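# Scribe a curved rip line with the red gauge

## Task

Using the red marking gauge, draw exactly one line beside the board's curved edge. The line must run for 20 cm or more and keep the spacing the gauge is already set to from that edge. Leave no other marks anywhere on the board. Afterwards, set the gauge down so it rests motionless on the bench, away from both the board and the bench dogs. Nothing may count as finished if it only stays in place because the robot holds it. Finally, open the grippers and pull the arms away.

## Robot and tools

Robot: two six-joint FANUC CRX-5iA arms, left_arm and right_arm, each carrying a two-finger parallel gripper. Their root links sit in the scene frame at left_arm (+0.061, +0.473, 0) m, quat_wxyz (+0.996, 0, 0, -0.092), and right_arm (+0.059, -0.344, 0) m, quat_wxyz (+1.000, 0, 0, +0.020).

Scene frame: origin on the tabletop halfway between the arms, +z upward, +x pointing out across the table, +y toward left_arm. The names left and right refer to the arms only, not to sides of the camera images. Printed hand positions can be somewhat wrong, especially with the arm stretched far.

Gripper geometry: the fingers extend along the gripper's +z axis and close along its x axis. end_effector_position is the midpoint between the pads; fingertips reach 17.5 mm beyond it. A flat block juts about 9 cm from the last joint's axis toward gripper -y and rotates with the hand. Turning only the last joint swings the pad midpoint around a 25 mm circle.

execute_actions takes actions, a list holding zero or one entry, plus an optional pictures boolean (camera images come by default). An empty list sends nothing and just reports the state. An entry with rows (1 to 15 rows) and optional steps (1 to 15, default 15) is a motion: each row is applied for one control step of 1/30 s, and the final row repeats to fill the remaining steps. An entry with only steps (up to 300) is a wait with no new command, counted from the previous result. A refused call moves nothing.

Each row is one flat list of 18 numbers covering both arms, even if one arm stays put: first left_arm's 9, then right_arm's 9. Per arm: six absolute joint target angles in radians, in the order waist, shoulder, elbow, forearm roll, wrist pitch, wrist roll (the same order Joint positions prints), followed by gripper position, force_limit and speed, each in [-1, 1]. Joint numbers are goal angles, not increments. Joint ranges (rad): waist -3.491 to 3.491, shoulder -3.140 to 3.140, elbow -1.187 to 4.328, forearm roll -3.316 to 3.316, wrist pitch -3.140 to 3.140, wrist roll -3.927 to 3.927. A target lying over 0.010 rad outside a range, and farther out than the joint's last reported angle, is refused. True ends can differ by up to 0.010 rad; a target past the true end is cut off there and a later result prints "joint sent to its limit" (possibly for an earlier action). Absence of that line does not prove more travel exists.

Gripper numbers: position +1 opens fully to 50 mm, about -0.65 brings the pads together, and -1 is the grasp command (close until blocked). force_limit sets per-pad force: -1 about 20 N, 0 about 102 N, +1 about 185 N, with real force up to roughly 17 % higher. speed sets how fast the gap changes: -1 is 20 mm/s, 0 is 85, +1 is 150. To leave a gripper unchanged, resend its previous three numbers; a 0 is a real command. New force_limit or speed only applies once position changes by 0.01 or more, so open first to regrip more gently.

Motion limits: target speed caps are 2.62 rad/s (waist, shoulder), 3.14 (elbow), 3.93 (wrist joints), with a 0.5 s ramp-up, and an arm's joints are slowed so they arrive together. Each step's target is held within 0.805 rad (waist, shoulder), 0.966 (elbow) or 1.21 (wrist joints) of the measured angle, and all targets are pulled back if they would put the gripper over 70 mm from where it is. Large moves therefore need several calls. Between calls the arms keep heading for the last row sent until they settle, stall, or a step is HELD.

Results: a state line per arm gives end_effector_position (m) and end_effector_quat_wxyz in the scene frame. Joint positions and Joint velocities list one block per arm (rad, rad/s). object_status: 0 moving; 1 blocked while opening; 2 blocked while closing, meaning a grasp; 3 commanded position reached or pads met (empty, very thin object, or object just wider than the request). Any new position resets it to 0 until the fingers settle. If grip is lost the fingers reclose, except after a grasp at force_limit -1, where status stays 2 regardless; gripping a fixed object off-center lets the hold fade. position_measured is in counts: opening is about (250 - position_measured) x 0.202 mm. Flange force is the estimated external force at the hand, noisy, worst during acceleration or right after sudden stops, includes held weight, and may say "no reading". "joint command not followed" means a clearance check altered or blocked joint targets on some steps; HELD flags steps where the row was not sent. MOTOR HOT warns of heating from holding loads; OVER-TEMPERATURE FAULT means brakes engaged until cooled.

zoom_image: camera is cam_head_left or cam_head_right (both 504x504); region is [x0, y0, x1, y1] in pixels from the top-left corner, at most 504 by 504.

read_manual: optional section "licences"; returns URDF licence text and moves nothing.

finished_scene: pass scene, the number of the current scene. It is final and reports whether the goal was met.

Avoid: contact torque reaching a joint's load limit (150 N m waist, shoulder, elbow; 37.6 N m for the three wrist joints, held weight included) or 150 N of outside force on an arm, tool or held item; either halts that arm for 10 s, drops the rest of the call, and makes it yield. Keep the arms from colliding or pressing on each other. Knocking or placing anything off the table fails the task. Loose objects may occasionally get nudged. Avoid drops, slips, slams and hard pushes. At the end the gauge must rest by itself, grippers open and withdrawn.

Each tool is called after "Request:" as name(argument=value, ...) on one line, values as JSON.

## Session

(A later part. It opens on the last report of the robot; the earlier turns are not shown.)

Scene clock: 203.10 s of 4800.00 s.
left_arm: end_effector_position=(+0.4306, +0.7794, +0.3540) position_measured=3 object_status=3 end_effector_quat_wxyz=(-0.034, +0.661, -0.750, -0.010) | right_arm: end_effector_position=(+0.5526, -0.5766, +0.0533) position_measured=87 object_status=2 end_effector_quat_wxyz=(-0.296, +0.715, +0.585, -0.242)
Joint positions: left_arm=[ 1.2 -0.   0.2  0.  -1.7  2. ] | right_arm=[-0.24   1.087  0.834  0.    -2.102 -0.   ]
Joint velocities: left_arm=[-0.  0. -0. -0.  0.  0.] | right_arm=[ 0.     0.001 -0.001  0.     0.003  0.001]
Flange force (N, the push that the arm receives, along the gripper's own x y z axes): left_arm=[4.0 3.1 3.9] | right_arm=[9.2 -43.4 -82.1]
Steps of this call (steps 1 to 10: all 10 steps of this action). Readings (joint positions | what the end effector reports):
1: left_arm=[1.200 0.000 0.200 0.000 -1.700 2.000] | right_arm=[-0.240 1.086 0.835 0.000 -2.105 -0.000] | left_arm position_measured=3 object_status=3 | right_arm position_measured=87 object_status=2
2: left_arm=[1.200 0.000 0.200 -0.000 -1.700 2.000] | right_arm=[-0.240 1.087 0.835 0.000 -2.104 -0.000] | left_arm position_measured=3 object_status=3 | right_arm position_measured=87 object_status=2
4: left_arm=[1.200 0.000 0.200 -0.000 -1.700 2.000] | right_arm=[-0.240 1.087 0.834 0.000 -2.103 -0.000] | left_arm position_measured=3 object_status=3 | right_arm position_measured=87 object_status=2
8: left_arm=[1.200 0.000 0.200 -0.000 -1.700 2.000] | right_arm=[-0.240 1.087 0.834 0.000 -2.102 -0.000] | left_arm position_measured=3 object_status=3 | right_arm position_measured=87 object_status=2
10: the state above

Request:
execute_actions(actions=[{"rows":[[1.2,0,0.2,0,-1.7,2,1,0,0,-0.24,1.0863,0.835,0,-2.105,0,-1,0,0]],"steps":8}], pictures=false)

Request:
execute_actions(actions=[{"rows":[[1.2,0,0.2,0,-1.7,2,1,0,0,-0.24,1.0863,0.835,0,-2.105,0,1,0,0]],"steps":10}], pictures=false)

Request:
execute_actions(actions=[{"rows":[[1.2,0,0.2,0,-1.7,2,1,0,0,-0.24,0.3172,0.1382,0,-1.3918,0,1,0,0]]}], pictures=false)

Request:
execute_actions(actions=[{"rows":[[1.2,0,0.2,0,-1.7,2,1,0,0,-0.24,-0.3464,-0.9182,0,-0.2136,0,1,0,0]]}], pictures=false)

Request:
execute_actions(actions=[{"steps":20}], pictures=false)

Request:
execute_actions(actions=[{"rows":[[1.2,0,0.2,0,-1.7,2,1,0,0,-0.24,-0.1513,-0.8842,0,-0.0525,0,1,0,0]]}], pictures=false)

Request:
execute_actions(actions=[{"rows":[[1.2,0,0.2,0,-1.7,2,1,0,0,-0.24,-0.1513,-0.8842,0,-0.0525,0,-1,0,0]],"steps":13}], pictures=false)

Request:
execute_actions(actions=[{"rows":[[1.2,0,0.2,0,-1.7,2,1,0,0,-0.24,-0.2704,-0.8322,0,-0.2236,0,-1,0,0]],"steps":13}], pictures=false)

Request:
execute_actions(actions=[{"rows":[[1.2,0,0.2,0,-1.7,2,1,0,0,-0.24,0.3172,0.1382,0,-1.3918,0,-1,0,0]]}], pictures=false)

Request:
execute_actions(actions=[{"rows":[[1.2,0,0.2,0,-1.7,2,1,0,0,-0.24,1.0701,0.8532,0,-2.1393,0,-1,0,0]]}], pictures=false)

Request:
execute_actions(actions=[{"steps":15}], pictures=false)

Request:
execute_actions(actions=[{"rows":[[1.2,0,0.2,0,-1.7,2,1,0,0,-0.24,1.0781,0.8442,0,-2.1223,0,-1,0,0]],"steps":12}])

Request:
zoom_image(camera="cam_head_left", region=[395,150,495,240])

Scene clock: 245.73 s of 4800.00 s.
left_arm: end_effector_position=(+0.4306, +0.7794, +0.3540) position_measured=3 object_status=3 end_effector_quat_wxyz=(-0.034, +0.661, -0.750, -0.010) | right_arm: end_effector_position=(+0.5526, -0.5766, +0.0543) position_measured=87 object_status=2 end_effector_quat_wxyz=(-0.296, +0.715, +0.585, -0.242)
Joint positions: left_arm=[ 1.2 -0.   0.2 -0.  -1.7  2. ] | right_arm=[-0.24   1.087  0.835 -0.    -2.104 -0.   ]
Joint velocities: left_arm=[-0.001 -0.001  0.     0.    -0.    -0.001] | right_arm=[ 0.    -0.003  0.002  0.001 -0.003  0.001]
Flange force (N, the push that the arm receives, along the gripper's own x y z axes): left_arm=[3.5 0.1 3.8] | right_arm=[0.0 -13.7 -35.3]
Steps of this call (steps 1 to 15: the robot went on to your last target; steps 16 to 90: nothing new was sent; then 39.37 s passed at rest; steps 91 to 98: all 8 steps of this action). Readings (joint positions | what the end effector reports):
91: left_arm=[1.200 0.000 0.200 -0.000 -1.700 2.000] | right_arm=[-0.240 1.088 0.833 -0.000 -2.102 -0.000] | left_arm position_measured=3 object_status=3 | right_arm position_measured=87 object_status=2
92: left_arm=[1.200 0.000 0.200 -0.000 -1.700 2.000] | right_arm=[-0.240 1.088 0.834 -0.000 -2.102 -0.000] | left_arm position_measured=3 object_status=3 | right_arm position_measured=87 object_status=2
94: left_arm=[1.200 0.000 0.200 -0.000 -1.700 2.000] | right_arm=[-0.240 1.087 0.834 -0.000 -2.103 -0.000] | left_arm position_measured=3 object_status=3 | right_arm position_measured=87 object_status=2
98: the state above

Scene clock: 246.07 s of 4800.00 s.
left_arm: end_effector_position=(+0.4306, +0.7794, +0.3540) position_measured=3 object_status=3 end_effector_quat_wxyz=(-0.034, +0.661, -0.750, -0.010) | right_arm: end_effector_position=(+0.5526, -0.5766, +0.0548) position_measured=3 object_status=0 end_effector_quat_wxyz=(-0.296, +0.715, +0.585, -0.242)
Joint positions: left_arm=[ 1.2 -0.   0.2 -0.  -1.7  2. ] | right_arm=[-0.24   1.086  0.835 -0.    -2.105 -0.   ]
Joint velocities: left_arm=[0.001 0.    0.001 0.001 0.    0.001] | right_arm=[ 0.    -0.     0.     0.003 -0.001  0.001]
Flange force (N, the push that the arm receives, along the gripper's own x y z axes): left_arm=[0.4 0.7 2.1] | right_arm=[-1.1 -0.6 -2.0]
Steps of this call (steps 1 to 10: all 10 steps of this action). Readings (joint positions | what the end effector reports):
1: left_arm=[1.200 0.000 0.200 -0.000 -1.700 2.000] | right_arm=[-0.240 1.087 0.835 -0.000 -2.105 -0.000] | left_arm position_measured=3 object_status=3 | right_arm position_measured=76 object_status=0
2: left_arm=[1.200 0.000 0.200 -0.000 -1.700 2.000] | right_arm=[-0.240 1.087 0.835 -0.001 -2.105 -0.000] | left_arm position_measured=3 object_status=3 | right_arm position_measured=62 object_status=0
4: left_arm=[1.200 -0.000 0.200 -0.000 -1.700 2.000] | right_arm=[-0.240 1.087 0.835 -0.001 -2.105 -0.000] | left_arm position_measured=3 object_status=3 | right_arm position_measured=34 object_status=0
8: left_arm=[1.200 0.000 0.200 0.000 -1.700 2.000] | right_arm=[-0.240 1.086 0.835 -0.001 -2.105 -0.000] | left_arm position_measured=3 object_status=3 | right_arm position_measured=3 object_status=0
10: the state above

Scene clock: 246.57 s of 4800.00 s.
left_arm: end_effector_position=(+0.4306, +0.7794, +0.3540) position_measured=3 object_status=3 end_effector_quat_wxyz=(-0.034, +0.661, -0.750, -0.010) | right_arm: end_effector_position=(+0.5572, -0.5776, +0.1347) position_measured=3 object_status=3 end_effector_quat_wxyz=(-0.094, +0.769, +0.628, -0.077)
Joint positions: left_arm=[ 1.2  0.   0.2 -0.  -1.7  2. ] | right_arm=[-0.24   0.557  0.355  0.    -1.613 -0.   ]
Joint velocities: left_arm=[-0.001 -0.001  0.     0.001  0.     0.001] | right_arm=[-0.    -1.467 -1.324  0.001  1.341  0.   ]
Flange force (N, the push that the arm receives, along the gripper's own x y z axes): left_arm=[3.2 1.1 2.6] | right_arm=[-0.8 -9.1 -15.2]
Steps of this call (steps 1 to 15: all 15 steps of this action). Readings (joint positions | what the end effector reports):
1: left_arm=[1.200 0.000 0.200 0.000 -1.700 2.000] | right_arm=[-0.240 1.086 0.835 -0.000 -2.105 -0.000] | left_arm position_measured=3 object_status=3 | right_arm position_measured=3 object_status=0
2: left_arm=[1.200 0.000 0.200 -0.000 -1.700 2.000] | right_arm=[-0.240 1.081 0.830 -0.000 -2.100 -0.000] | left_arm position_measured=3 object_status=3 | right_arm position_measured=3 object_status=0
4: left_arm=[1.200 0.000 0.200 -0.000 -1.700 2.000] | right_arm=[-0.240 1.055 0.805 -0.000 -2.074 -0.000] | left_arm position_measured=3 object_status=3 | right_arm position_measured=3 object_status=3
8: left_arm=[1.200 0.000 0.200 -0.000 -1.700 2.000] | right_arm=[-0.240 0.932 0.693 -0.000 -1.959 -0.000] | left_arm position_measured=3 object_status=3 | right_arm position_measured=3 object_status=3
15: the state above

Scene clock: 247.07 s of 4800.00 s.
left_arm: end_effector_position=(+0.4306, +0.7794, +0.3540) position_measured=3 object_status=3 end_effector_quat_wxyz=(-0.034, +0.661, -0.750, -0.010) | right_arm: end_effector_position=(+0.5089, -0.5677, +0.1356) position_measured=3 object_status=3 end_effector_quat_wxyz=(+0.233, +0.738, +0.604, +0.190)
Joint positions: left_arm=[ 1.2  0.   0.2 -0.  -1.7  2. ] | right_arm=[-0.24  -0.192 -0.595  0.    -0.556 -0.   ]
Joint velocities: left_arm=[ 0.001 -0.    -0.    -0.    -0.    -0.001] | right_arm=[ 0.001 -0.7   -1.515  0.     1.588 -0.   ]
Flange force (N, the push that the arm receives, along the gripper's own x y z axes): left_arm=[3.6 0.5 3.3] | right_arm=[-2.5 1.0 -6.2]
Steps of this call (steps 1 to 15: all 15 steps of this action). Readings (joint positions | what the end effector reports):
1: left_arm=[1.200 -0.000 0.200 -0.000 -1.700 2.000] | right_arm=[-0.240 0.508 0.311 0.000 -1.568 -0.000] | left_arm position_measured=3 object_status=3 | right_arm position_measured=3 object_status=3
2: left_arm=[1.200 -0.000 0.200 0.000 -1.700 2.000] | right_arm=[-0.240 0.457 0.263 0.000 -1.519 -0.000] | left_arm position_measured=3 object_status=3 | right_arm position_measured=3 object_status=3
4: left_arm=[1.200 0.000 0.200 -0.000 -1.700 2.000] | right_arm=[-0.240 0.339 0.149 0.000 -1.397 -0.000] | left_arm position_measured=3 object_status=3 | right_arm position_measured=3 object_status=3
8: left_arm=[1.200 0.000 0.200 -0.000 -1.700 2.000] | right_arm=[-0.240 0.075 -0.157 0.000 -1.051 -0.000] | left_arm position_measured=3 object_status=3 | right_arm position_measured=3 object_status=3
15: the state above

Scene clock: 247.73 s of 4800.00 s.
left_arm: end_effector_position=(+0.4306, +0.7794, +0.3540) position_measured=3 object_status=3 end_effector_quat_wxyz=(-0.034, +0.661, -0.750, -0.010) | right_arm: end_effector_position=(+0.4615, -0.5580, +0.0883) position_measured=3 object_status=3 end_effector_quat_wxyz=(+0.296, +0.715, +0.585, +0.242)
Joint positions: left_arm=[ 1.2  0.   0.2 -0.  -1.7  2. ] | right_arm=[-0.24  -0.346 -0.918 -0.    -0.214 -0.   ]
Joint velocities: left_arm=[-0.001  0.002 -0.     0.     0.    -0.   ] | right_arm=[ 0.    -0.001  0.     0.     0.     0.001]
Flange force (N, the push that the arm receives, along the gripper's own x y z axes): left_arm=[3.8 0.7 3.8] | right_arm=no reading
Steps of this call (steps 1 to 20: the robot went on to your last target). Readings (joint positions | what the end effector reports):
1: left_arm=[1.200 0.000 0.200 -0.000 -1.700 2.000] | right_arm=[-0.240 -0.215 -0.646 0.000 -0.502 -0.000] | left_arm position_measured=3 object_status=3 | right_arm position_measured=3 object_status=3
2: left_arm=[1.200 -0.000 0.200 -0.000 -1.700 2.000] | right_arm=[-0.240 -0.238 -0.695 0.000 -0.450 -0.000] | left_arm position_measured=3 object_status=3 | right_arm position_measured=3 object_status=3
4: left_arm=[1.200 0.000 0.200 -0.000 -1.700 2.000] | right_arm=[-0.240 -0.281 -0.783 0.000 -0.357 -0.000] | left_arm position_measured=3 object_status=3 | right_arm position_measured=3 object_status=3
8: left_arm=[1.200 0.000 0.200 -0.000 -1.700 2.000] | right_arm=[-0.240 -0.336 -0.896 -0.000 -0.237 -0.000] | left_arm position_measured=3 object_status=3 | right_arm position_measured=3 object_status=3
20: the state above

Scene clock: 248.23 s of 4800.00 s.
left_arm: end_effector_position=(+0.4306, +0.7794, +0.3540) position_measured=3 object_status=3 end_effector_quat_wxyz=(-0.034, +0.661, -0.750, -0.010) | right_arm: end_effector_position=(+0.4961, -0.5651, +0.0531) position_measured=3 object_status=3 end_effector_quat_wxyz=(+0.296, +0.715, +0.585, +0.242)
Joint positions: left_arm=[ 1.2  0.   0.2 -0.  -1.7  2. ] | right_arm=[-0.24  -0.152 -0.884 -0.    -0.053 -0.   ]
Joint velocities: left_arm=[-0.001  0.     0.001  0.001 -0.    -0.002] | right_arm=[-0.     0.004  0.001 -0.001  0.004  0.   ]
Flange force (N, the push that the arm receives, along the gripper's own x y z axes): left_arm=[3.0 1.6 3.0] | right_arm=no reading
Steps of this call (steps 1 to 15: all 15 steps of this action). Readings (joint positions | what the end effector reports):
1: left_arm=[1.200 0.000 0.200 -0.000 -1.700 2.000] | right_arm=[-0.240 -0.346 -0.918 -0.000 -0.213 -0.000] | left_arm position_measured=3 object_status=3 | right_arm position_measured=3 object_status=3
2: left_arm=[1.200 -0.000 0.200 -0.000 -1.700 2.000] | right_arm=[-0.240 -0.342 -0.917 -0.000 -0.209 -0.000] | left_arm position_measured=3 object_status=3 | right_arm position_measured=3 object_status=3
4: left_arm=[1.200 -0.000 0.200 -0.000 -1.700 2.000] | right_arm=[-0.240 -0.315 -0.911 -0.000 -0.187 -0.000] | left_arm position_measured=3 object_status=3 | right_arm position_measured=3 object_status=3
8: left_arm=[1.200 0.000 0.200 -0.000 -1.700 2.000] | right_arm=[-0.240 -0.208 -0.893 -0.000 -0.099 -0.000] | left_arm position_measured=3 object_status=3 | right_arm position_measured=3 object_status=3
15: the state above

Scene clock: 248.67 s of 4800.00 s.
left_arm: end_effector_position=(+0.4306, +0.7794, +0.3540) position_measured=3 object_status=3 end_effector_quat_wxyz=(-0.034, +0.661, -0.750, -0.010) | right_arm: end_effector_position=(+0.4961, -0.5651, +0.0530) position_measured=87 object_status=2 end_effector_quat_wxyz=(+0.296, +0.715, +0.585, +0.242)
Joint positions: left_arm=[ 1.2 -0.   0.2 -0.  -1.7  2. ] | right_arm=[-0.24  -0.151 -0.884 -0.    -0.052 -0.   ]
Joint velocities: left_arm=[-0.001  0.     0.    -0.001  0.     0.001] | right_arm=[-0.    -0.    -0.     0.001 -0.    -0.002]
Flange force (N, the push that the arm receives, along the gripper's own x y z axes): left_arm=[3.0 0.0 2.9] | right_arm=no reading
Steps of this call (steps 1 to 13: all 13 steps of this action). Readings (joint positions | what the end effector reports):
1: left_arm=[1.200 0.000 0.200 -0.000 -1.700 2.000] | right_arm=[-0.240 -0.152 -0.884 -0.000 -0.053 -0.000] | left_arm position_measured=3 object_status=3 | right_arm position_measured=14 object_status=0
2: left_arm=[1.200 0.000 0.200 -0.000 -1.700 2.000] | right_arm=[-0.240 -0.151 -0.884 -0.000 -0.053 -0.000] | left_arm position_measured=3 object_status=3 | right_arm position_measured=28 object_status=0
4: left_arm=[1.200 0.000 0.200 -0.000 -1.700 2.000] | right_arm=[-0.240 -0.151 -0.884 -0.000 -0.053 -0.000] | left_arm position_measured=3 object_status=3 | right_arm position_measured=56 object_status=0
8: left_arm=[1.200 0.000 0.200 -0.000 -1.700 2.000] | right_arm=[-0.240 -0.151 -0.884 -0.000 -0.052 -0.000] | left_arm position_measured=3 object_status=3 | right_arm position_measured=87 object_status=0
13: the state above

Scene clock: 249.10 s of 4800.00 s.
left_arm: end_effector_position=(+0.4306, +0.7794, +0.3540) position_measured=3 object_status=3 end_effector_quat_wxyz=(-0.034, +0.661, -0.750, -0.010) | right_arm: end_effector_position=(+0.4928, -0.5644, +0.1012) position_measured=87 object_status=2 end_effector_quat_wxyz=(+0.296, +0.715, +0.585, +0.242)
Joint positions: left_arm=[ 1.2  0.   0.2 -0.  -1.7  2. ] | right_arm=[-0.24  -0.27  -0.832 -0.    -0.223 -0.   ]
Joint velocities: left_arm=[ 0.001 -0.    -0.001  0.     0.    -0.003] | right_arm=[-0.    -0.005  0.003  0.001 -0.007  0.001]
Flange force (N, the push that the arm receives, along the gripper's own x y z axes): left_arm=[2.8 1.0 2.3] | right_arm=no reading
Steps of this call (steps 1 to 13: all 13 steps of this action). Readings (joint positions | what the end effector reports):
1: left_arm=[1.200 0.000 0.200 -0.000 -1.700 2.000] | right_arm=[-0.240 -0.152 -0.884 -0.000 -0.053 -0.000] | left_arm position_measured=3 object_status=3 | right_arm position_measured=87 object_status=2
2: left_arm=[1.200 -0.000 0.200 -0.000 -1.700 2.000] | right_arm=[-0.240 -0.156 -0.882 -0.000 -0.060 -0.000] | left_arm position_measured=3 object_status=3 | right_arm position_measured=87 object_status=2
4: left_arm=[1.200 0.000 0.200 -0.000 -1.700 2.000] | right_arm=[-0.240 -0.183 -0.870 -0.000 -0.098 -0.000] | left_arm position_measured=3 object_status=3 | right_arm position_measured=87 object_status=2
8: left_arm=[1.200 0.000 0.200 -0.000 -1.700 2.000] | right_arm=[-0.240 -0.257 -0.838 -0.000 -0.204 -0.000] | left_arm position_measured=3 object_status=3 | right_arm position_measured=87 object_status=2
13: the state above

Scene clock: 249.60 s of 4800.00 s.
left_arm: end_effector_position=(+0.4306, +0.7794, +0.3540) position_measured=3 object_status=3 end_effector_quat_wxyz=(-0.034, +0.661, -0.750, -0.010) | right_arm: end_effector_position=(+0.5437, -0.5747, +0.1400) position_measured=87 object_status=2 end_effector_quat_wxyz=(+0.095, +0.768, +0.628, +0.077)
Joint positions: left_arm=[ 1.2  0.   0.2 -0.  -1.7  2. ] | right_arm=[-0.24   0.133 -0.167 -0.    -1.025 -0.   ]
Joint velocities: left_arm=[-0.     0.    -0.001  0.    -0.    -0.   ] | right_arm=[-0.     1.149  1.898 -0.001 -2.267 -0.001]
Flange force (N, the push that the arm receives, along the gripper's own x y z axes): left_arm=[1.0 0.8 2.4] | right_arm=[-5.8 28.3 1.0]
Steps of this call (steps 1 to 15: all 15 steps of this action). Readings (joint positions | what the end effector reports):
1: left_arm=[1.200 0.000 0.200 -0.000 -1.700 2.000] | right_arm=[-0.240 -0.270 -0.832 -0.000 -0.224 -0.000] | left_arm position_measured=3 object_status=3 | right_arm position_measured=87 object_status=2
2: left_arm=[1.200 0.000 0.200 -0.000 -1.700 2.000] | right_arm=[-0.240 -0.267 -0.826 -0.000 -0.232 -0.000] | left_arm position_measured=3 object_status=3 | right_arm position_measured=87 object_status=2
4: left_arm=[1.200 0.000 0.200 -0.000 -1.700 2.000] | right_arm=[-0.240 -0.247 -0.794 -0.000 -0.270 -0.000] | left_arm position_measured=3 object_status=3 | right_arm position_measured=87 object_status=2
8: left_arm=[1.200 0.000 0.200 -0.000 -1.700 2.000] | right_arm=[-0.240 -0.157 -0.646 -0.000 -0.449 -0.000] | left_arm position_measured=3 object_status=3 | right_arm position_measured=87 object_status=2
15: the state above

Scene clock: 250.10 s of 4800.00 s.
left_arm: end_effector_position=(+0.4306, +0.7794, +0.3540) position_measured=3 object_status=3 end_effector_quat_wxyz=(-0.034, +0.661, -0.750, -0.010) | right_arm: end_effector_position=(+0.5566, -0.5773, +0.0961) position_measured=87 object_status=2 end_effector_quat_wxyz=(-0.245, +0.734, +0.600, -0.200)
Joint positions: left_arm=[ 1.2  0.   0.2 -0.  -1.7  2. ] | right_arm=[-0.24   0.932  0.731 -0.    -2.013 -0.   ]
Joint velocities: left_arm=[ 0.     0.    -0.     0.    -0.     0.001] | right_arm=[-0.     1.147  1.012  0.    -1.038 -0.001]
Flange force (N, the push that the arm receives, along the gripper's own x y z axes): left_arm=[1.9 0.8 2.3] | right_arm=[-5.2 34.7 -15.9]
Steps of this call (steps 1 to 15: all 15 steps of this action). Readings (joint positions | what the end effector reports):
1: left_arm=[1.200 0.000 0.200 -0.000 -1.700 2.000] | right_arm=[-0.240 0.171 -0.105 -0.000 -1.100 -0.000] | left_arm position_measured=3 object_status=3 | right_arm position_measured=87 object_status=2
2: left_arm=[1.200 0.000 0.200 -0.000 -1.700 2.000] | right_arm=[-0.240 0.211 -0.040 -0.000 -1.178 -0.000] | left_arm position_measured=3 object_status=3 | right_arm position_measured=87 object_status=2
4: left_arm=[1.200 0.000 0.200 -0.000 -1.700 2.000] | right_arm=[-0.240 0.308 0.110 -0.000 -1.354 -0.000] | left_arm position_measured=3 object_status=3 | right_arm position_measured=87 object_status=2
8: left_arm=[1.200 0.000 0.200 0.000 -1.700 2.000] | right_arm=[-0.240 0.561 0.399 -0.000 -1.668 -0.000] | left_arm position_measured=3 object_status=3 | right_arm position_measured=87 object_status=2
15: the state above

Scene clock: 250.60 s of 4800.00 s.
left_arm: end_effector_position=(+0.4306, +0.7794, +0.3540) position_measured=3 object_status=3 end_effector_quat_wxyz=(-0.034, +0.661, -0.750, -0.010) | right_arm: end_effector_position=(+0.5529, -0.5766, +0.0750) position_measured=87 object_status=2 end_effector_quat_wxyz=(-0.296, +0.715, +0.585, -0.242)
Joint positions: left_arm=[ 1.2  0.   0.2 -0.  -1.7  2. ] | right_arm=[-0.24   1.07   0.853 -0.    -2.139 -0.   ]
Joint velocities: left_arm=[ 0.     0.002 -0.001  0.     0.     0.001] | right_arm=[0.    0.    0.    0.    0.    0.001]
Flange force (N, the push that the arm receives, along the gripper's own x y z axes): left_arm=[3.3 3.6 3.2] | right_arm=[-1.6 4.5 -6.0]
Steps of this call (steps 1 to 15: the robot went on to your last target). Readings (joint positions | what the end effector reports):
1: left_arm=[1.200 0.000 0.200 -0.000 -1.700 2.000] | right_arm=[-0.240 0.968 0.763 -0.000 -2.046 -0.000] | left_arm position_measured=3 object_status=3 | right_arm position_measured=87 object_status=2
2: left_arm=[1.200 0.000 0.200 -0.000 -1.700 2.000] | right_arm=[-0.240 0.999 0.790 -0.000 -2.074 -0.000] | left_arm position_measured=3 object_status=3 | right_arm position_measured=87 object_status=2
4: left_arm=[1.200 0.000 0.200 -0.000 -1.700 2.000] | right_arm=[-0.240 1.044 0.830 -0.000 -2.115 -0.000] | left_arm position_measured=3 object_status=3 | right_arm position_measured=87 object_status=2
8: left_arm=[1.200 0.000 0.200 -0.000 -1.700 2.000] | right_arm=[-0.240 1.070 0.853 -0.000 -2.139 -0.000] | left_arm position_measured=3 object_status=3 | right_arm position_measured=87 object_status=2
15: the state above

Scene clock: 251.00 s of 4800.00 s.
left_arm: end_effector_position=(+0.4306, +0.7794, +0.3540) position_measured=3 object_status=3 end_effector_quat_wxyz=(-0.034, +0.661, -0.750, -0.010) | right_arm: end_effector_position=(+0.5529, -0.5766, +0.0651) position_measured=87 object_status=2 end_effector_quat_wxyz=(-0.296, +0.715, +0.585, -0.242)
Joint positions: left_arm=[ 1.2  0.   0.2 -0.  -1.7  2. ] | right_arm=[-0.24   1.078  0.844 -0.    -2.122 -0.   ]
Joint velocities: left_arm=[-0.001 -0.001  0.     0.001  0.     0.002] | right_arm=[ 0.     0.001 -0.001 -0.001  0.002 -0.   ]
Flange force (N, the push that the arm receives, along the gripper's own x y z axes): left_arm=[3.4 0.7 2.6] | right_arm=[-1.6 2.3 -3.9]
Steps of this call (steps 1 to 12: all 12 steps of this action). Readings (joint positions | what the end effector reports):
1: left_arm=[1.200 0.000 0.200 -0.000 -1.700 2.000] | right_arm=[-0.240 1.070 0.853 -0.000 -2.139 -0.000] | left_arm position_measured=3 object_status=3 | right_arm position_measured=87 object_status=2
2: left_arm=[1.200 -0.000 0.200 -0.000 -1.700 2.000] | right_arm=[-0.240 1.072 0.851 -0.000 -2.135 -0.000] | left_arm position_measured=3 object_status=3 | right_arm position_measured=87 object_status=2
4: left_arm=[1.200 0.000 0.200 -0.000 -1.700 2.000] | right_arm=[-0.240 1.077 0.846 -0.000 -2.126 -0.000] | left_arm position_measured=3 object_status=3 | right_arm position_measured=87 object_status=2
8: left_arm=[1.200 0.000 0.200 -0.000 -1.700 2.000] | right_arm=[-0.240 1.078 0.845 -0.000 -2.123 -0.000] | left_arm position_measured=3 object_status=3 | right_arm position_measured=87 object_status=2
12: the state above

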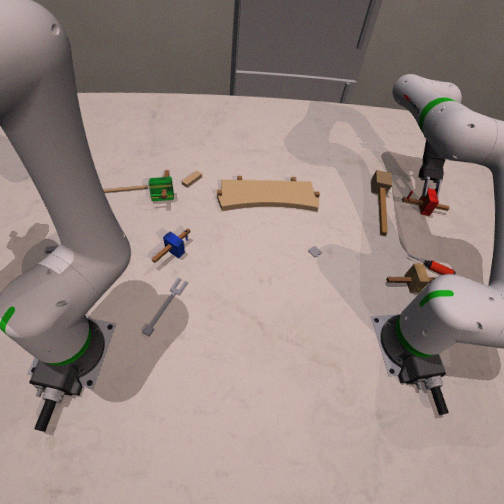

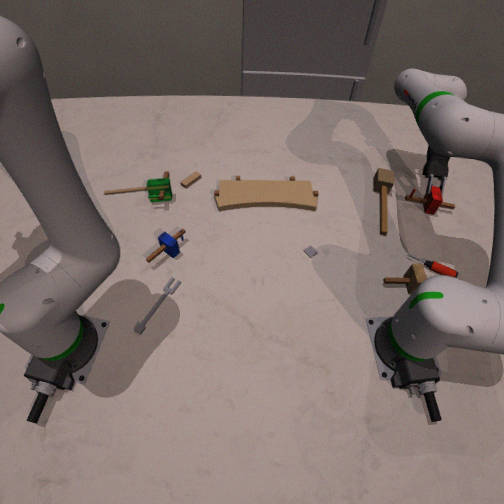

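Region (395, 150, 495, 240) of cam_head_left's 504x504 image, scaled by 5.040, with more detail than that image has; it fills the top 454 rows of this view, and the rest is white.

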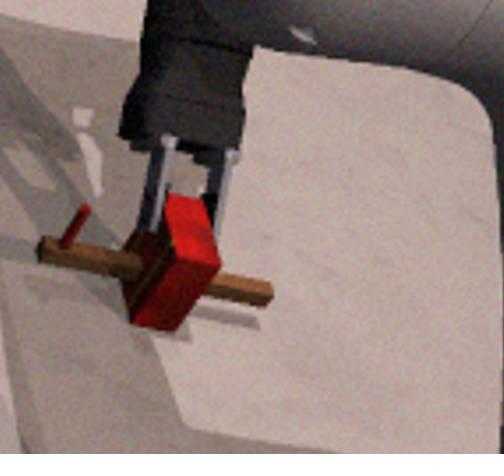

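Request:
execute_actions(actions=[{"rows":[[1.2,0,0.2,0,-1.7,2,1,0,0,-0.24,1.0797,0.8424,0,-2.1189,0,-1,0,0]],"steps":10}], pictures=false)

Request:
execute_actions(actions=[{"rows":[[1.2,0,0.2,0,-1.7,2,1,0,0,-0.24,1.0805,0.8415,0,-2.1172,0,-1,0,0]],"steps":10}], pictures=false)

Scene clock: 257.60 s of 4800.00 s.
left_arm: end_effector_position=(+0.4306, +0.7794, +0.3540) position_measured=3 object_status=3 end_effector_quat_wxyz=(-0.034, +0.661, -0.750, -0.010) | right_arm: end_effector_position=(+0.5528, -0.5766, +0.0631) position_measured=87 object_status=2 end_effector_quat_wxyz=(-0.296, +0.715, +0.585, -0.242)
Joint positions: left_arm=[ 1.2  0.   0.2  0.  -1.7  2. ] | right_arm=[-0.24   1.08   0.842 -0.    -2.119 -0.   ]
Joint velocities: left_arm=[-0.001 -0.     0.002 -0.001 -0.     0.001] | right_arm=[-0.     0.001 -0.    -0.     0.001 -0.   ]
Flange force (N, the push that the arm receives, along the gripper's own x y z axes): left_arm=[1.5 0.1 1.0] | right_arm=[3.4 -12.7 -22.9]
Steps of this call (steps 1 to 15: the robot went on to your last target; steps 16 to 90: nothing new was sent; then 3.27 s passed at rest; steps 91 to 100: all 10 steps of this action). Readings (joint positions | what the end effector reports):
91: left_arm=[1.200 0.000 0.200 -0.000 -1.700 2.000] | right_arm=[-0.240 1.078 0.844 -0.000 -2.122 -0.000] | left_arm position_measured=3 object_status=3 | right_arm position_measured=87 object_status=2
92: left_arm=[1.200 0.000 0.200 -0.000 -1.700 2.000] | right_arm=[-0.240 1.079 0.843 -0.000 -2.121 -0.000] | left_arm position_measured=3 object_status=3 | right_arm position_measured=87 object_status=2
94: left_arm=[1.200 0.000 0.200 -0.000 -1.700 2.000] | right_arm=[-0.240 1.079 0.843 -0.000 -2.120 -0.000] | left_arm position_measured=3 object_status=3 | right_arm position_measured=87 object_status=2
98: left_arm=[1.200 0.000 0.200 -0.000 -1.700 2.000] | right_arm=[-0.240 1.079 0.843 -0.000 -2.119 -0.000] | left_arm position_measured=3 object_status=3 | right_arm position_measured=87 object_status=2
100: the state above

Scene clock: 257.93 s of 4800.00 s.
left_arm: end_effector_position=(+0.4306, +0.7794, +0.3540) position_measured=3 object_status=3 end_effector_quat_wxyz=(-0.034, +0.661, -0.750, -0.010) | right_arm: end_effector_position=(+0.5528, -0.5766, +0.0622) position_measured=87 object_status=2 end_effector_quat_wxyz=(-0.296, +0.715, +0.585, -0.242)
Joint positions: left_arm=[ 1.2 -0.   0.2 -0.  -1.7  2. ] | right_arm=[-0.24   1.08   0.842  0.    -2.117 -0.   ]
Joint velocities: left_arm=[ 0.001 -0.     0.    -0.    -0.    -0.   ] | right_arm=[ 0.     0.001 -0.001 -0.     0.001 -0.001]
Flange force (N, the push that the arm receives, along the gripper's own x y z axes): left_arm=[1.4 -2.0 2.0] | right_arm=[10.4 -43.3 -68.7]
Steps of this call (steps 1 to 10: all 10 steps of this action). Readings (joint positions | what the end effector reports):
1: left_arm=[1.200 0.000 0.200 -0.000 -1.700 2.000] | right_arm=[-0.240 1.080 0.842 -0.000 -2.119 -0.000] | left_arm position_measured=3 object_status=3 | right_arm position_measured=87 object_status=2
2: left_arm=[1.200 0.000 0.200 -0.000 -1.700 2.000] | right_arm=[-0.240 1.080 0.842 0.000 -2.119 -0.000] | left_arm position_measured=3 object_status=3 | right_arm position_measured=87 object_status=2
4: left_arm=[1.200 0.000 0.200 -0.000 -1.700 2.000] | right_arm=[-0.240 1.080 0.842 0.000 -2.118 -0.000] | left_arm position_measured=3 object_status=3 | right_arm position_measured=87 object_status=2
8: left_arm=[1.200 -0.000 0.200 -0.000 -1.700 2.000] | right_arm=[-0.240 1.080 0.842 0.000 -2.118 -0.000] | left_arm position_measured=3 object_status=3 | right_arm position_measured=87 object_status=2
10: the state above

Request:
execute_actions(actions=[{"rows":[[1.2,0,0.2,0,-1.7,2,1,0,0,-0.24,1.0793,0.8429,0,-2.118,0,-1,0,0]],"steps":10}], pictures=false)

Request:
execute_actions(actions=[{"rows":[[1.2,0,0.2,0,-1.7,2,1,0,0,-0.24,1.0793,0.8429,0,-2.118,0,1,0,0]],"steps":10}], pictures=false)

Request:
execute_actions(actions=[{"rows":[[1.2,0,0.2,0,-1.7,2,1,0,0,-0.24,0.2942,0.0129,0,-1.2895,0,1,0,0]]}], pictures=false)

Request:
execute_actions(actions=[{"steps":12}], pictures=false)

Request:
execute_actions(actions=[{"rows":[[1.2,0,0.2,0,-1.7,2,1,0,0,-0.24,0.3542,-0.0817,0,-1.1349,0,1,0,0]]}], pictures=false)

Request:
execute_actions(actions=[{"rows":[[1.2,0,0.2,0,-1.7,2,1,0,0,-0.24,0.3542,-0.0817,0,-1.1349,0,-1,0,0]]}])

Request:
zoom_image(camera="cam_head_left", region=[395,160,465,230])

Scene clock: 277.43 s of 4800.00 s.
left_arm: end_effector_position=(+0.4306, +0.7794, +0.3540) position_measured=3 object_status=3 end_effector_quat_wxyz=(-0.034, +0.661, -0.750, -0.010) | right_arm: end_effector_position=(+0.5532, -0.5767, +0.0629) position_measured=87 object_status=2 end_effector_quat_wxyz=(-0.296, +0.716, +0.585, -0.242)
Joint positions: left_arm=[ 1.2  0.   0.2 -0.  -1.7  2. ] | right_arm=[-0.24   1.08   0.843 -0.    -2.118 -0.   ]
Joint velocities: left_arm=[ 0.002 -0.001  0.     0.001  0.     0.001] | right_arm=[-0.001 -0.     0.001 -0.    -0.003 -0.   ]
Flange force (N, the push that the arm receives, along the gripper's own x y z axes): left_arm=[3.5 2.4 2.7] | right_arm=[-0.6 -33.9 -23.0]
Steps of this call (steps 1 to 15: the robot went on to your last target; steps 16 to 90: nothing new was sent; then 16.17 s passed at rest; steps 91 to 100: all 10 steps of this action). Readings (joint positions | what the end effector reports):
91: left_arm=[1.200 0.000 0.200 -0.000 -1.700 2.000] | right_arm=[-0.240 1.080 0.841 -0.000 -2.117 -0.000] | left_arm position_measured=3 object_status=3 | right_arm position_measured=87 object_status=2
92: left_arm=[1.200 0.000 0.200 -0.000 -1.700 2.000] | right_arm=[-0.240 1.080 0.842 -0.000 -2.117 -0.000] | left_arm position_measured=3 object_status=3 | right_arm position_measured=87 object_status=2
94: left_arm=[1.200 0.000 0.200 -0.000 -1.700 2.000] | right_arm=[-0.240 1.080 0.842 -0.000 -2.117 -0.000] | left_arm position_measured=3 object_status=3 | right_arm position_measured=87 object_status=2
98: left_arm=[1.200 0.000 0.200 -0.000 -1.700 2.000] | right_arm=[-0.240 1.080 0.843 -0.000 -2.118 -0.000] | left_arm position_measured=3 object_status=3 | right_arm position_measured=87 object_status=2
100: the state above

Scene clock: 277.77 s of 4800.00 s.
left_arm: end_effector_position=(+0.4306, +0.7794, +0.3540) position_measured=3 object_status=3 end_effector_quat_wxyz=(-0.034, +0.661, -0.750, -0.010) | right_arm: end_effector_position=(+0.5532, -0.5767, +0.0630) position_measured=3 object_status=0 end_effector_quat_wxyz=(-0.296, +0.716, +0.585, -0.242)
Joint positions: left_arm=[ 1.2  0.   0.2 -0.  -1.7  2. ] | right_arm=[-0.24   1.079  0.843 -0.    -2.118 -0.   ]
Joint velocities: left_arm=[ 0.     0.001  0.    -0.     0.    -0.001] | right_arm=[ 0.     0.     0.     0.003 -0.     0.001]
Flange force (N, the push that the arm receives, along the gripper's own x y z axes): left_arm=[2.4 1.0 2.9] | right_arm=[-0.8 -3.7 -0.9]
Steps of this call (steps 1 to 10: all 10 steps of this action). Readings (joint positions | what the end effector reports):
1: left_arm=[1.200 0.000 0.200 -0.000 -1.700 2.000] | right_arm=[-0.240 1.079 0.843 -0.000 -2.117 -0.000] | left_arm position_measured=3 object_status=3 | right_arm position_measured=76 object_status=0
2: left_arm=[1.200 0.000 0.200 -0.000 -1.700 2.000] | right_arm=[-0.240 1.080 0.843 -0.000 -2.117 -0.000] | left_arm position_measured=3 object_status=3 | right_arm position_measured=62 object_status=0
4: left_arm=[1.200 0.000 0.200 -0.000 -1.700 2.000] | right_arm=[-0.240 1.079 0.843 -0.000 -2.117 -0.000] | left_arm position_measured=3 object_status=3 | right_arm position_measured=34 object_status=0
8: left_arm=[1.200 0.000 0.200 -0.000 -1.700 2.000] | right_arm=[-0.240 1.079 0.843 -0.000 -2.118 -0.000] | left_arm position_measured=3 object_status=3 | right_arm position_measured=3 object_status=0
10: the state above

Scene clock: 278.27 s of 4800.00 s.
left_arm: end_effector_position=(+0.4306, +0.7794, +0.3540) position_measured=3 object_status=3 end_effector_quat_wxyz=(-0.034, +0.661, -0.750, -0.010) | right_arm: end_effector_position=(+0.5445, -0.5750, +0.1120) position_measured=3 object_status=3 end_effector_quat_wxyz=(-0.090, +0.769, +0.629, -0.073)
Joint positions: left_arm=[ 1.2  0.   0.2 -0.  -1.7  2. ] | right_arm=[-0.24   0.528  0.26   0.    -1.535 -0.   ]
Joint velocities: left_arm=[ 0.001 -0.001  0.001 -0.     0.    -0.002] | right_arm=[ 0.    -1.531 -1.624  0.     1.599  0.   ]
Flange force (N, the push that the arm receives, along the gripper's own x y z axes): left_arm=[3.2 1.3 2.9] | right_arm=[2.0 -19.3 -15.3]
Steps of this call (steps 1 to 15: all 15 steps of this action). Readings (joint positions | what the end effector reports):
1: left_arm=[1.200 0.000 0.200 -0.000 -1.700 2.000] | right_arm=[-0.240 1.079 0.842 -0.000 -2.118 -0.000] | left_arm position_measured=3 object_status=3 | right_arm position_measured=3 object_status=0
2: left_arm=[1.200 0.000 0.200 -0.000 -1.700 2.000] | right_arm=[-0.240 1.074 0.837 -0.000 -2.113 -0.000] | left_arm position_measured=3 object_status=3 | right_arm position_measured=3 object_status=0
4: left_arm=[1.200 0.000 0.200 -0.000 -1.700 2.000] | right_arm=[-0.240 1.047 0.809 -0.000 -2.083 -0.000] | left_arm position_measured=3 object_status=3 | right_arm position_measured=3 object_status=3
8: left_arm=[1.200 -0.000 0.200 -0.000 -1.700 2.000] | right_arm=[-0.240 0.925 0.678 0.000 -1.953 -0.000] | left_arm position_measured=3 object_status=3 | right_arm position_measured=3 object_status=3
15: the state above

Scene clock: 278.67 s of 4800.00 s.
left_arm: end_effector_position=(+0.4306, +0.7794, +0.3540) position_measured=3 object_status=3 end_effector_quat_wxyz=(-0.034, +0.661, -0.750, -0.010) | right_arm: end_effector_position=(+0.5304, -0.5721, +0.1299) position_measured=3 object_status=3 end_effector_quat_wxyz=(-0.000, +0.774, +0.633, -0.000)
Joint positions: left_arm=[ 1.2  0.   0.2 -0.  -1.7  2. ] | right_arm=[-0.24   0.294  0.013  0.    -1.29  -0.   ]
Joint velocities: left_arm=[-0.    -0.001  0.001  0.     0.     0.002] | right_arm=[ 0.    -0.003 -0.002  0.     0.002 -0.   ]
Flange force (N, the push that the arm receives, along the gripper's own x y z axes): left_arm=[2.2 1.4 2.9] | right_arm=[-1.9 3.1 -1.5]
Steps of this call (steps 1 to 12: the robot went on to your last target). Readings (joint positions | what the end effector reports):
1: left_arm=[1.200 0.000 0.200 0.000 -1.700 2.000] | right_arm=[-0.240 0.479 0.208 0.000 -1.484 -0.000] | left_arm position_measured=3 object_status=3 | right_arm position_measured=3 object_status=3
2: left_arm=[1.200 0.000 0.200 -0.000 -1.700 2.000] | right_arm=[-0.240 0.436 0.163 0.000 -1.438 -0.000] | left_arm position_measured=3 object_status=3 | right_arm position_measured=3 object_status=3
4: left_arm=[1.200 0.000 0.200 -0.000 -1.700 2.000] | right_arm=[-0.240 0.367 0.090 0.000 -1.366 -0.000] | left_arm position_measured=3 object_status=3 | right_arm position_measured=3 object_status=3
8: left_arm=[1.200 0.000 0.200 -0.000 -1.700 2.000] | right_arm=[-0.240 0.298 0.017 0.000 -1.293 -0.000] | left_arm position_measured=3 object_status=3 | right_arm position_measured=3 object_status=3
12: the state above

Scene clock: 279.17 s of 4800.00 s.
left_arm: end_effector_position=(+0.4306, +0.7794, +0.3540) position_measured=3 object_status=3 end_effector_quat_wxyz=(-0.034, +0.661, -0.750, -0.010) | right_arm: end_effector_position=(+0.5304, -0.5719, +0.0601) position_measured=3 object_status=3 end_effector_quat_wxyz=(-0.000, +0.774, +0.633, +0.000)
Joint positions: left_arm=[ 1.2  0.   0.2 -0.  -1.7  2. ] | right_arm=[-0.24   0.354 -0.082 -0.    -1.135 -0.   ]
Joint velocities: left_arm=[-0.002  0.    -0.     0.    -0.    -0.001] | right_arm=[-0.     0.001 -0.002  0.001  0.003 -0.   ]
Flange force (N, the push that the arm receives, along the gripper's own x y z axes): left_arm=[4.4 3.0 4.2] | right_arm=[-2.7 2.5 -2.4]
Steps of this call (steps 1 to 15: all 15 steps of this action). Readings (joint positions | what the end effector reports):
1: left_arm=[1.200 0.000 0.200 -0.000 -1.700 2.000] | right_arm=[-0.240 0.295 0.012 0.000 -1.289 -0.000] | left_arm position_measured=3 object_status=3 | right_arm position_measured=3 object_status=3
2: left_arm=[1.200 0.000 0.200 -0.000 -1.700 2.000] | right_arm=[-0.240 0.297 0.008 0.000 -1.281 -0.000] | left_arm position_measured=3 object_status=3 | right_arm position_measured=3 object_status=3
4: left_arm=[1.200 0.000 0.200 -0.000 -1.700 2.000] | right_arm=[-0.240 0.313 -0.017 0.000 -1.241 -0.000] | left_arm position_measured=3 object_status=3 | right_arm position_measured=3 object_status=3
8: left_arm=[1.200 0.000 0.200 -0.000 -1.700 2.000] | right_arm=[-0.240 0.350 -0.074 -0.000 -1.147 -0.000] | left_arm position_measured=3 object_status=3 | right_arm position_measured=3 object_status=3
15: the state above

Scene clock: 279.67 s of 4800.00 s.
left_arm: end_effector_position=(+0.4306, +0.7794, +0.3540) position_measured=3 object_status=3 end_effector_quat_wxyz=(-0.034, +0.661, -0.750, -0.010) | right_arm: end_effector_position=(+0.5304, -0.5720, +0.0600) position_measured=87 object_status=2 end_effector_quat_wxyz=(-0.000, +0.774, +0.633, +0.000)
Joint positions: left_arm=[ 1.2  0.   0.2 -0.  -1.7  2. ] | right_arm=[-0.24   0.354 -0.082 -0.    -1.135 -0.   ]
Joint velocities: left_arm=[-0.001  0.002  0.001 -0.001 -0.     0.   ] | right_arm=[-0.     0.    -0.    -0.001 -0.     0.   ]
Flange force (N, the push that the arm receives, along the gripper's own x y z axes): left_arm=[3.2 1.8 3.3] | right_arm=[-1.9 4.1 -2.9]
Steps of this call (steps 1 to 15: all 15 steps of this action). Readings (joint positions | what the end effector reports):
1: left_arm=[1.200 0.000 0.200 -0.000 -1.700 2.000] | right_arm=[-0.240 0.354 -0.082 -0.000 -1.135 -0.000] | left_arm position_measured=3 object_status=3 | right_arm position_measured=14 object_status=0
2: left_arm=[1.200 -0.000 0.200 -0.000 -1.700 2.000] | right_arm=[-0.240 0.354 -0.082 -0.000 -1.135 -0.000] | left_arm position_measured=3 object_status=3 | right_arm position_measured=28 object_status=0
4: left_arm=[1.200 -0.000 0.200 -0.000 -1.700 2.000] | right_arm=[-0.240 0.354 -0.082 -0.000 -1.135 -0.000] | left_arm position_measured=3 object_status=3 | right_arm position_measured=56 object_status=0
8: left_arm=[1.200 0.000 0.200 0.000 -1.700 2.000] | right_arm=[-0.240 0.354 -0.082 -0.000 -1.135 -0.000] | left_arm position_measured=3 object_status=3 | right_arm position_measured=87 object_status=0
15: the state above

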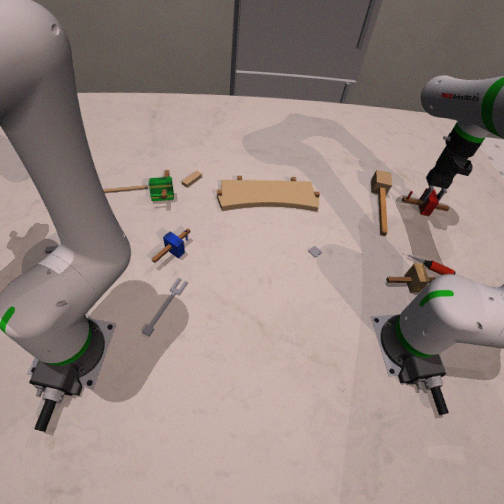

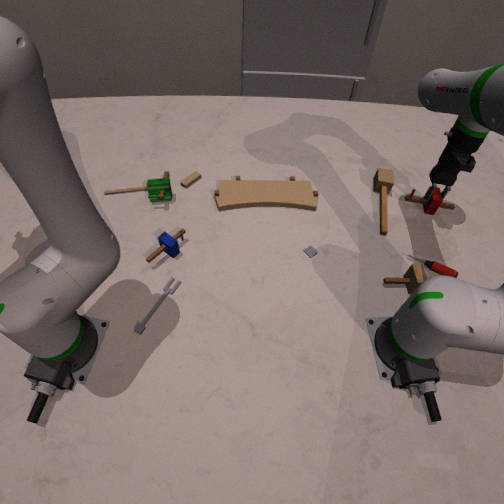

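Region (395, 160, 465, 230) of cam_head_left's 504x504 image, scaled by 7.200, with more detail than that image has.

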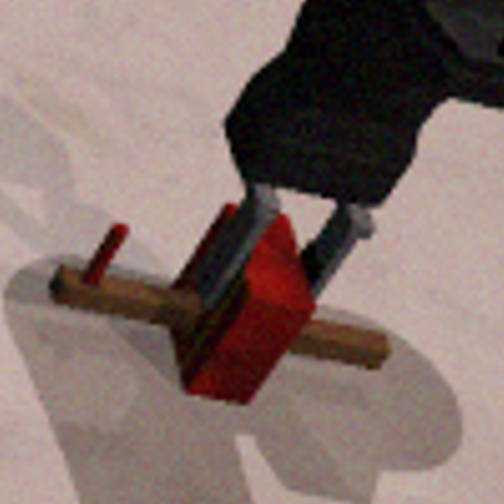

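Request:
execute_actions(actions=[{"rows":[[1.2,0,0.2,0,-1.7,2,1,0,0,-0.24,0.3542,-0.0817,0,-1.1349,0,0.7,0,0]],"steps":6}], pictures=false)

Request:
execute_actions(actions=[{"rows":[[1.2,0,0.2,0,-1.7,2,1,0,0,-0.24,0.3675,-0.0635,0,-1.1398,0,0.7,0,0]],"steps":10}], pictures=false)

Request:
execute_actions(actions=[{"rows":[[1.2,0,0.2,0,-1.7,2,1,0,0,-0.24,0.3675,-0.0635,0,-1.1398,0,-1,0,0]],"steps":13}])

Request:
zoom_image(camera="cam_head_left", region=[395,160,465,230])

Scene clock: 297.43 s of 4800.00 s.
left_arm: end_effector_position=(+0.4306, +0.7794, +0.3540) position_measured=3 object_status=3 end_effector_quat_wxyz=(-0.034, +0.661, -0.750, -0.010) | right_arm: end_effector_position=(+0.5304, -0.5720, +0.0600) position_measured=48 object_status=0 end_effector_quat_wxyz=(-0.000, +0.774, +0.633, -0.000)
Joint positions: left_arm=[ 1.2  0.   0.2 -0.  -1.7  2. ] | right_arm=[-0.24   0.354 -0.082  0.    -1.135 -0.   ]
Joint velocities: left_arm=[-0.002  0.    -0.    -0.    -0.    -0.001] | right_arm=[ 0.     0.    -0.     0.     0.    -0.001]
Flange force (N, the push that the arm receives, along the gripper's own x y z axes): left_arm=[3.4 2.5 3.7] | right_arm=[-3.0 3.9 -2.1]
Steps of this call (steps 1 to 15: the robot went on to your last target; steps 16 to 90: nothing new was sent; then 14.57 s passed at rest; steps 91 to 96: all 6 steps of this action). Readings (joint positions | what the end effector reports):
91: left_arm=[1.200 0.000 0.200 -0.000 -1.700 2.000] | right_arm=[-0.240 0.354 -0.082 0.000 -1.135 -0.000] | left_arm position_measured=3 object_status=3 | right_arm position_measured=76 object_status=0
92: left_arm=[1.200 0.000 0.200 -0.000 -1.700 2.000] | right_arm=[-0.240 0.354 -0.082 0.000 -1.135 -0.000] | left_arm position_measured=3 object_status=3 | right_arm position_measured=62 object_status=0
94: left_arm=[1.200 0.000 0.200 -0.000 -1.700 2.000] | right_arm=[-0.240 0.354 -0.082 0.000 -1.135 -0.000] | left_arm position_measured=3 object_status=3 | right_arm position_measured=48 object_status=0
96: the state above

Scene clock: 297.77 s of 4800.00 s.
left_arm: end_effector_position=(+0.4306, +0.7794, +0.3540) position_measured=3 object_status=3 end_effector_quat_wxyz=(-0.034, +0.661, -0.750, -0.010) | right_arm: end_effector_position=(+0.5362, -0.5732, +0.0600) position_measured=48 object_status=3 end_effector_quat_wxyz=(+0.000, +0.774, +0.633, -0.000)
Joint positions: left_arm=[ 1.2  0.   0.2 -0.  -1.7  2. ] | right_arm=[-0.24   0.367 -0.064  0.    -1.14  -0.   ]
Joint velocities: left_arm=[-0.     0.001 -0.    -0.001 -0.     0.   ] | right_arm=[-0.     0.002  0.004 -0.001 -0.003  0.   ]
Flange force (N, the push that the arm receives, along the gripper's own x y z axes): left_arm=[3.5 1.3 3.4] | right_arm=[-2.6 3.8 -0.9]
Steps of this call (steps 1 to 10: all 10 steps of this action). Readings (joint positions | what the end effector reports):
1: left_arm=[1.200 0.000 0.200 -0.000 -1.700 2.000] | right_arm=[-0.240 0.355 -0.081 0.000 -1.135 -0.000] | left_arm position_measured=3 object_status=3 | right_arm position_measured=48 object_status=0
2: left_arm=[1.200 0.000 0.200 -0.000 -1.700 2.000] | right_arm=[-0.240 0.358 -0.077 0.000 -1.135 -0.000] | left_arm position_measured=3 object_status=3 | right_arm position_measured=48 object_status=0
4: left_arm=[1.200 0.000 0.200 -0.000 -1.700 2.000] | right_arm=[-0.240 0.364 -0.068 0.000 -1.138 -0.000] | left_arm position_measured=3 object_status=3 | right_arm position_measured=48 object_status=0
8: left_arm=[1.200 0.000 0.200 -0.000 -1.700 2.000] | right_arm=[-0.240 0.367 -0.064 0.000 -1.140 -0.000] | left_arm position_measured=3 object_status=3 | right_arm position_measured=48 object_status=3
10: the state above

Scene clock: 298.20 s of 4800.00 s.
left_arm: end_effector_position=(+0.4306, +0.7794, +0.3540) position_measured=3 object_status=3 end_effector_quat_wxyz=(-0.034, +0.661, -0.750, -0.010) | right_arm: end_effector_position=(+0.5363, -0.5732, +0.0600) position_measured=86 object_status=2 end_effector_quat_wxyz=(+0.000, +0.774, +0.633, -0.000)
Joint positions: left_arm=[ 1.2  0.   0.2  0.  -1.7  2. ] | right_arm=[-0.24   0.367 -0.064  0.    -1.14  -0.   ]
Joint velocities: left_arm=[ 0.001 -0.001 -0.    -0.    -0.     0.002] | right_arm=[ 0.    -0.     0.    -0.    -0.002 -0.001]
Flange force (N, the push that the arm receives, along the gripper's own x y z axes): left_arm=[3.4 2.0 3.6] | right_arm=[-2.7 2.1 -3.0]
Steps of this call (steps 1 to 13: all 13 steps of this action). Readings (joint positions | what the end effector reports):
1: left_arm=[1.200 0.000 0.200 -0.000 -1.700 2.000] | right_arm=[-0.240 0.367 -0.064 0.000 -1.140 -0.000] | left_arm position_measured=3 object_status=3 | right_arm position_measured=59 object_status=0
2: left_arm=[1.200 0.000 0.200 -0.000 -1.700 2.000] | right_arm=[-0.240 0.367 -0.064 0.000 -1.140 -0.000] | left_arm position_measured=3 object_status=3 | right_arm position_measured=73 object_status=0
4: left_arm=[1.200 0.000 0.200 -0.000 -1.700 2.000] | right_arm=[-0.240 0.367 -0.064 0.000 -1.140 -0.000] | left_arm position_measured=3 object_status=3 | right_arm position_measured=86 object_status=0
8: left_arm=[1.200 0.000 0.200 -0.000 -1.700 2.000] | right_arm=[-0.240 0.367 -0.064 0.000 -1.140 -0.000] | left_arm position_measured=3 object_status=3 | right_arm position_measured=86 object_status=0
13: the state above

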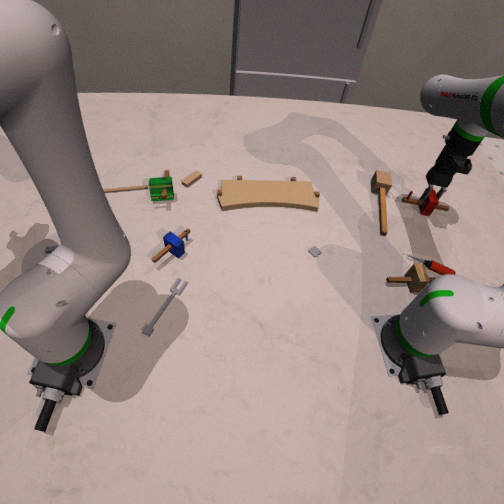

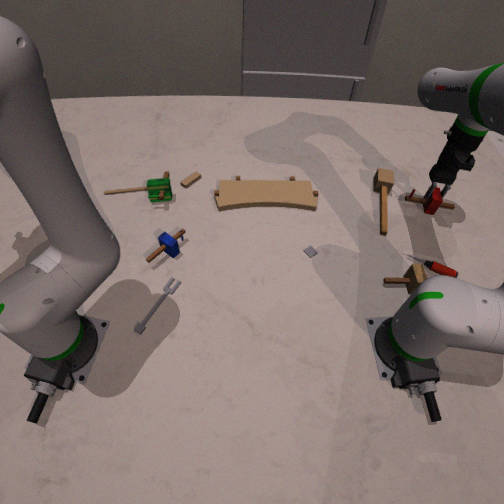

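Region (395, 160, 465, 230) of cam_head_left's 504x504 image, scaled by 7.200, with more detail than that image has.

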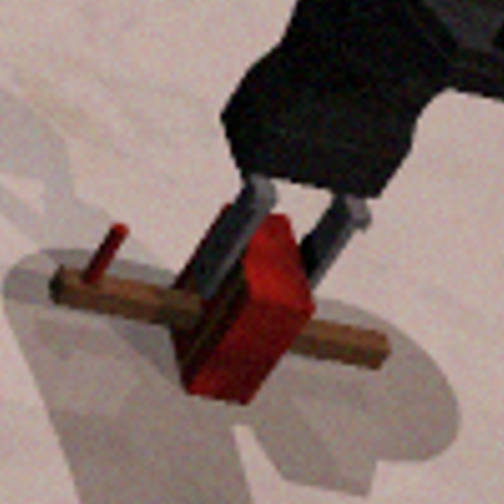

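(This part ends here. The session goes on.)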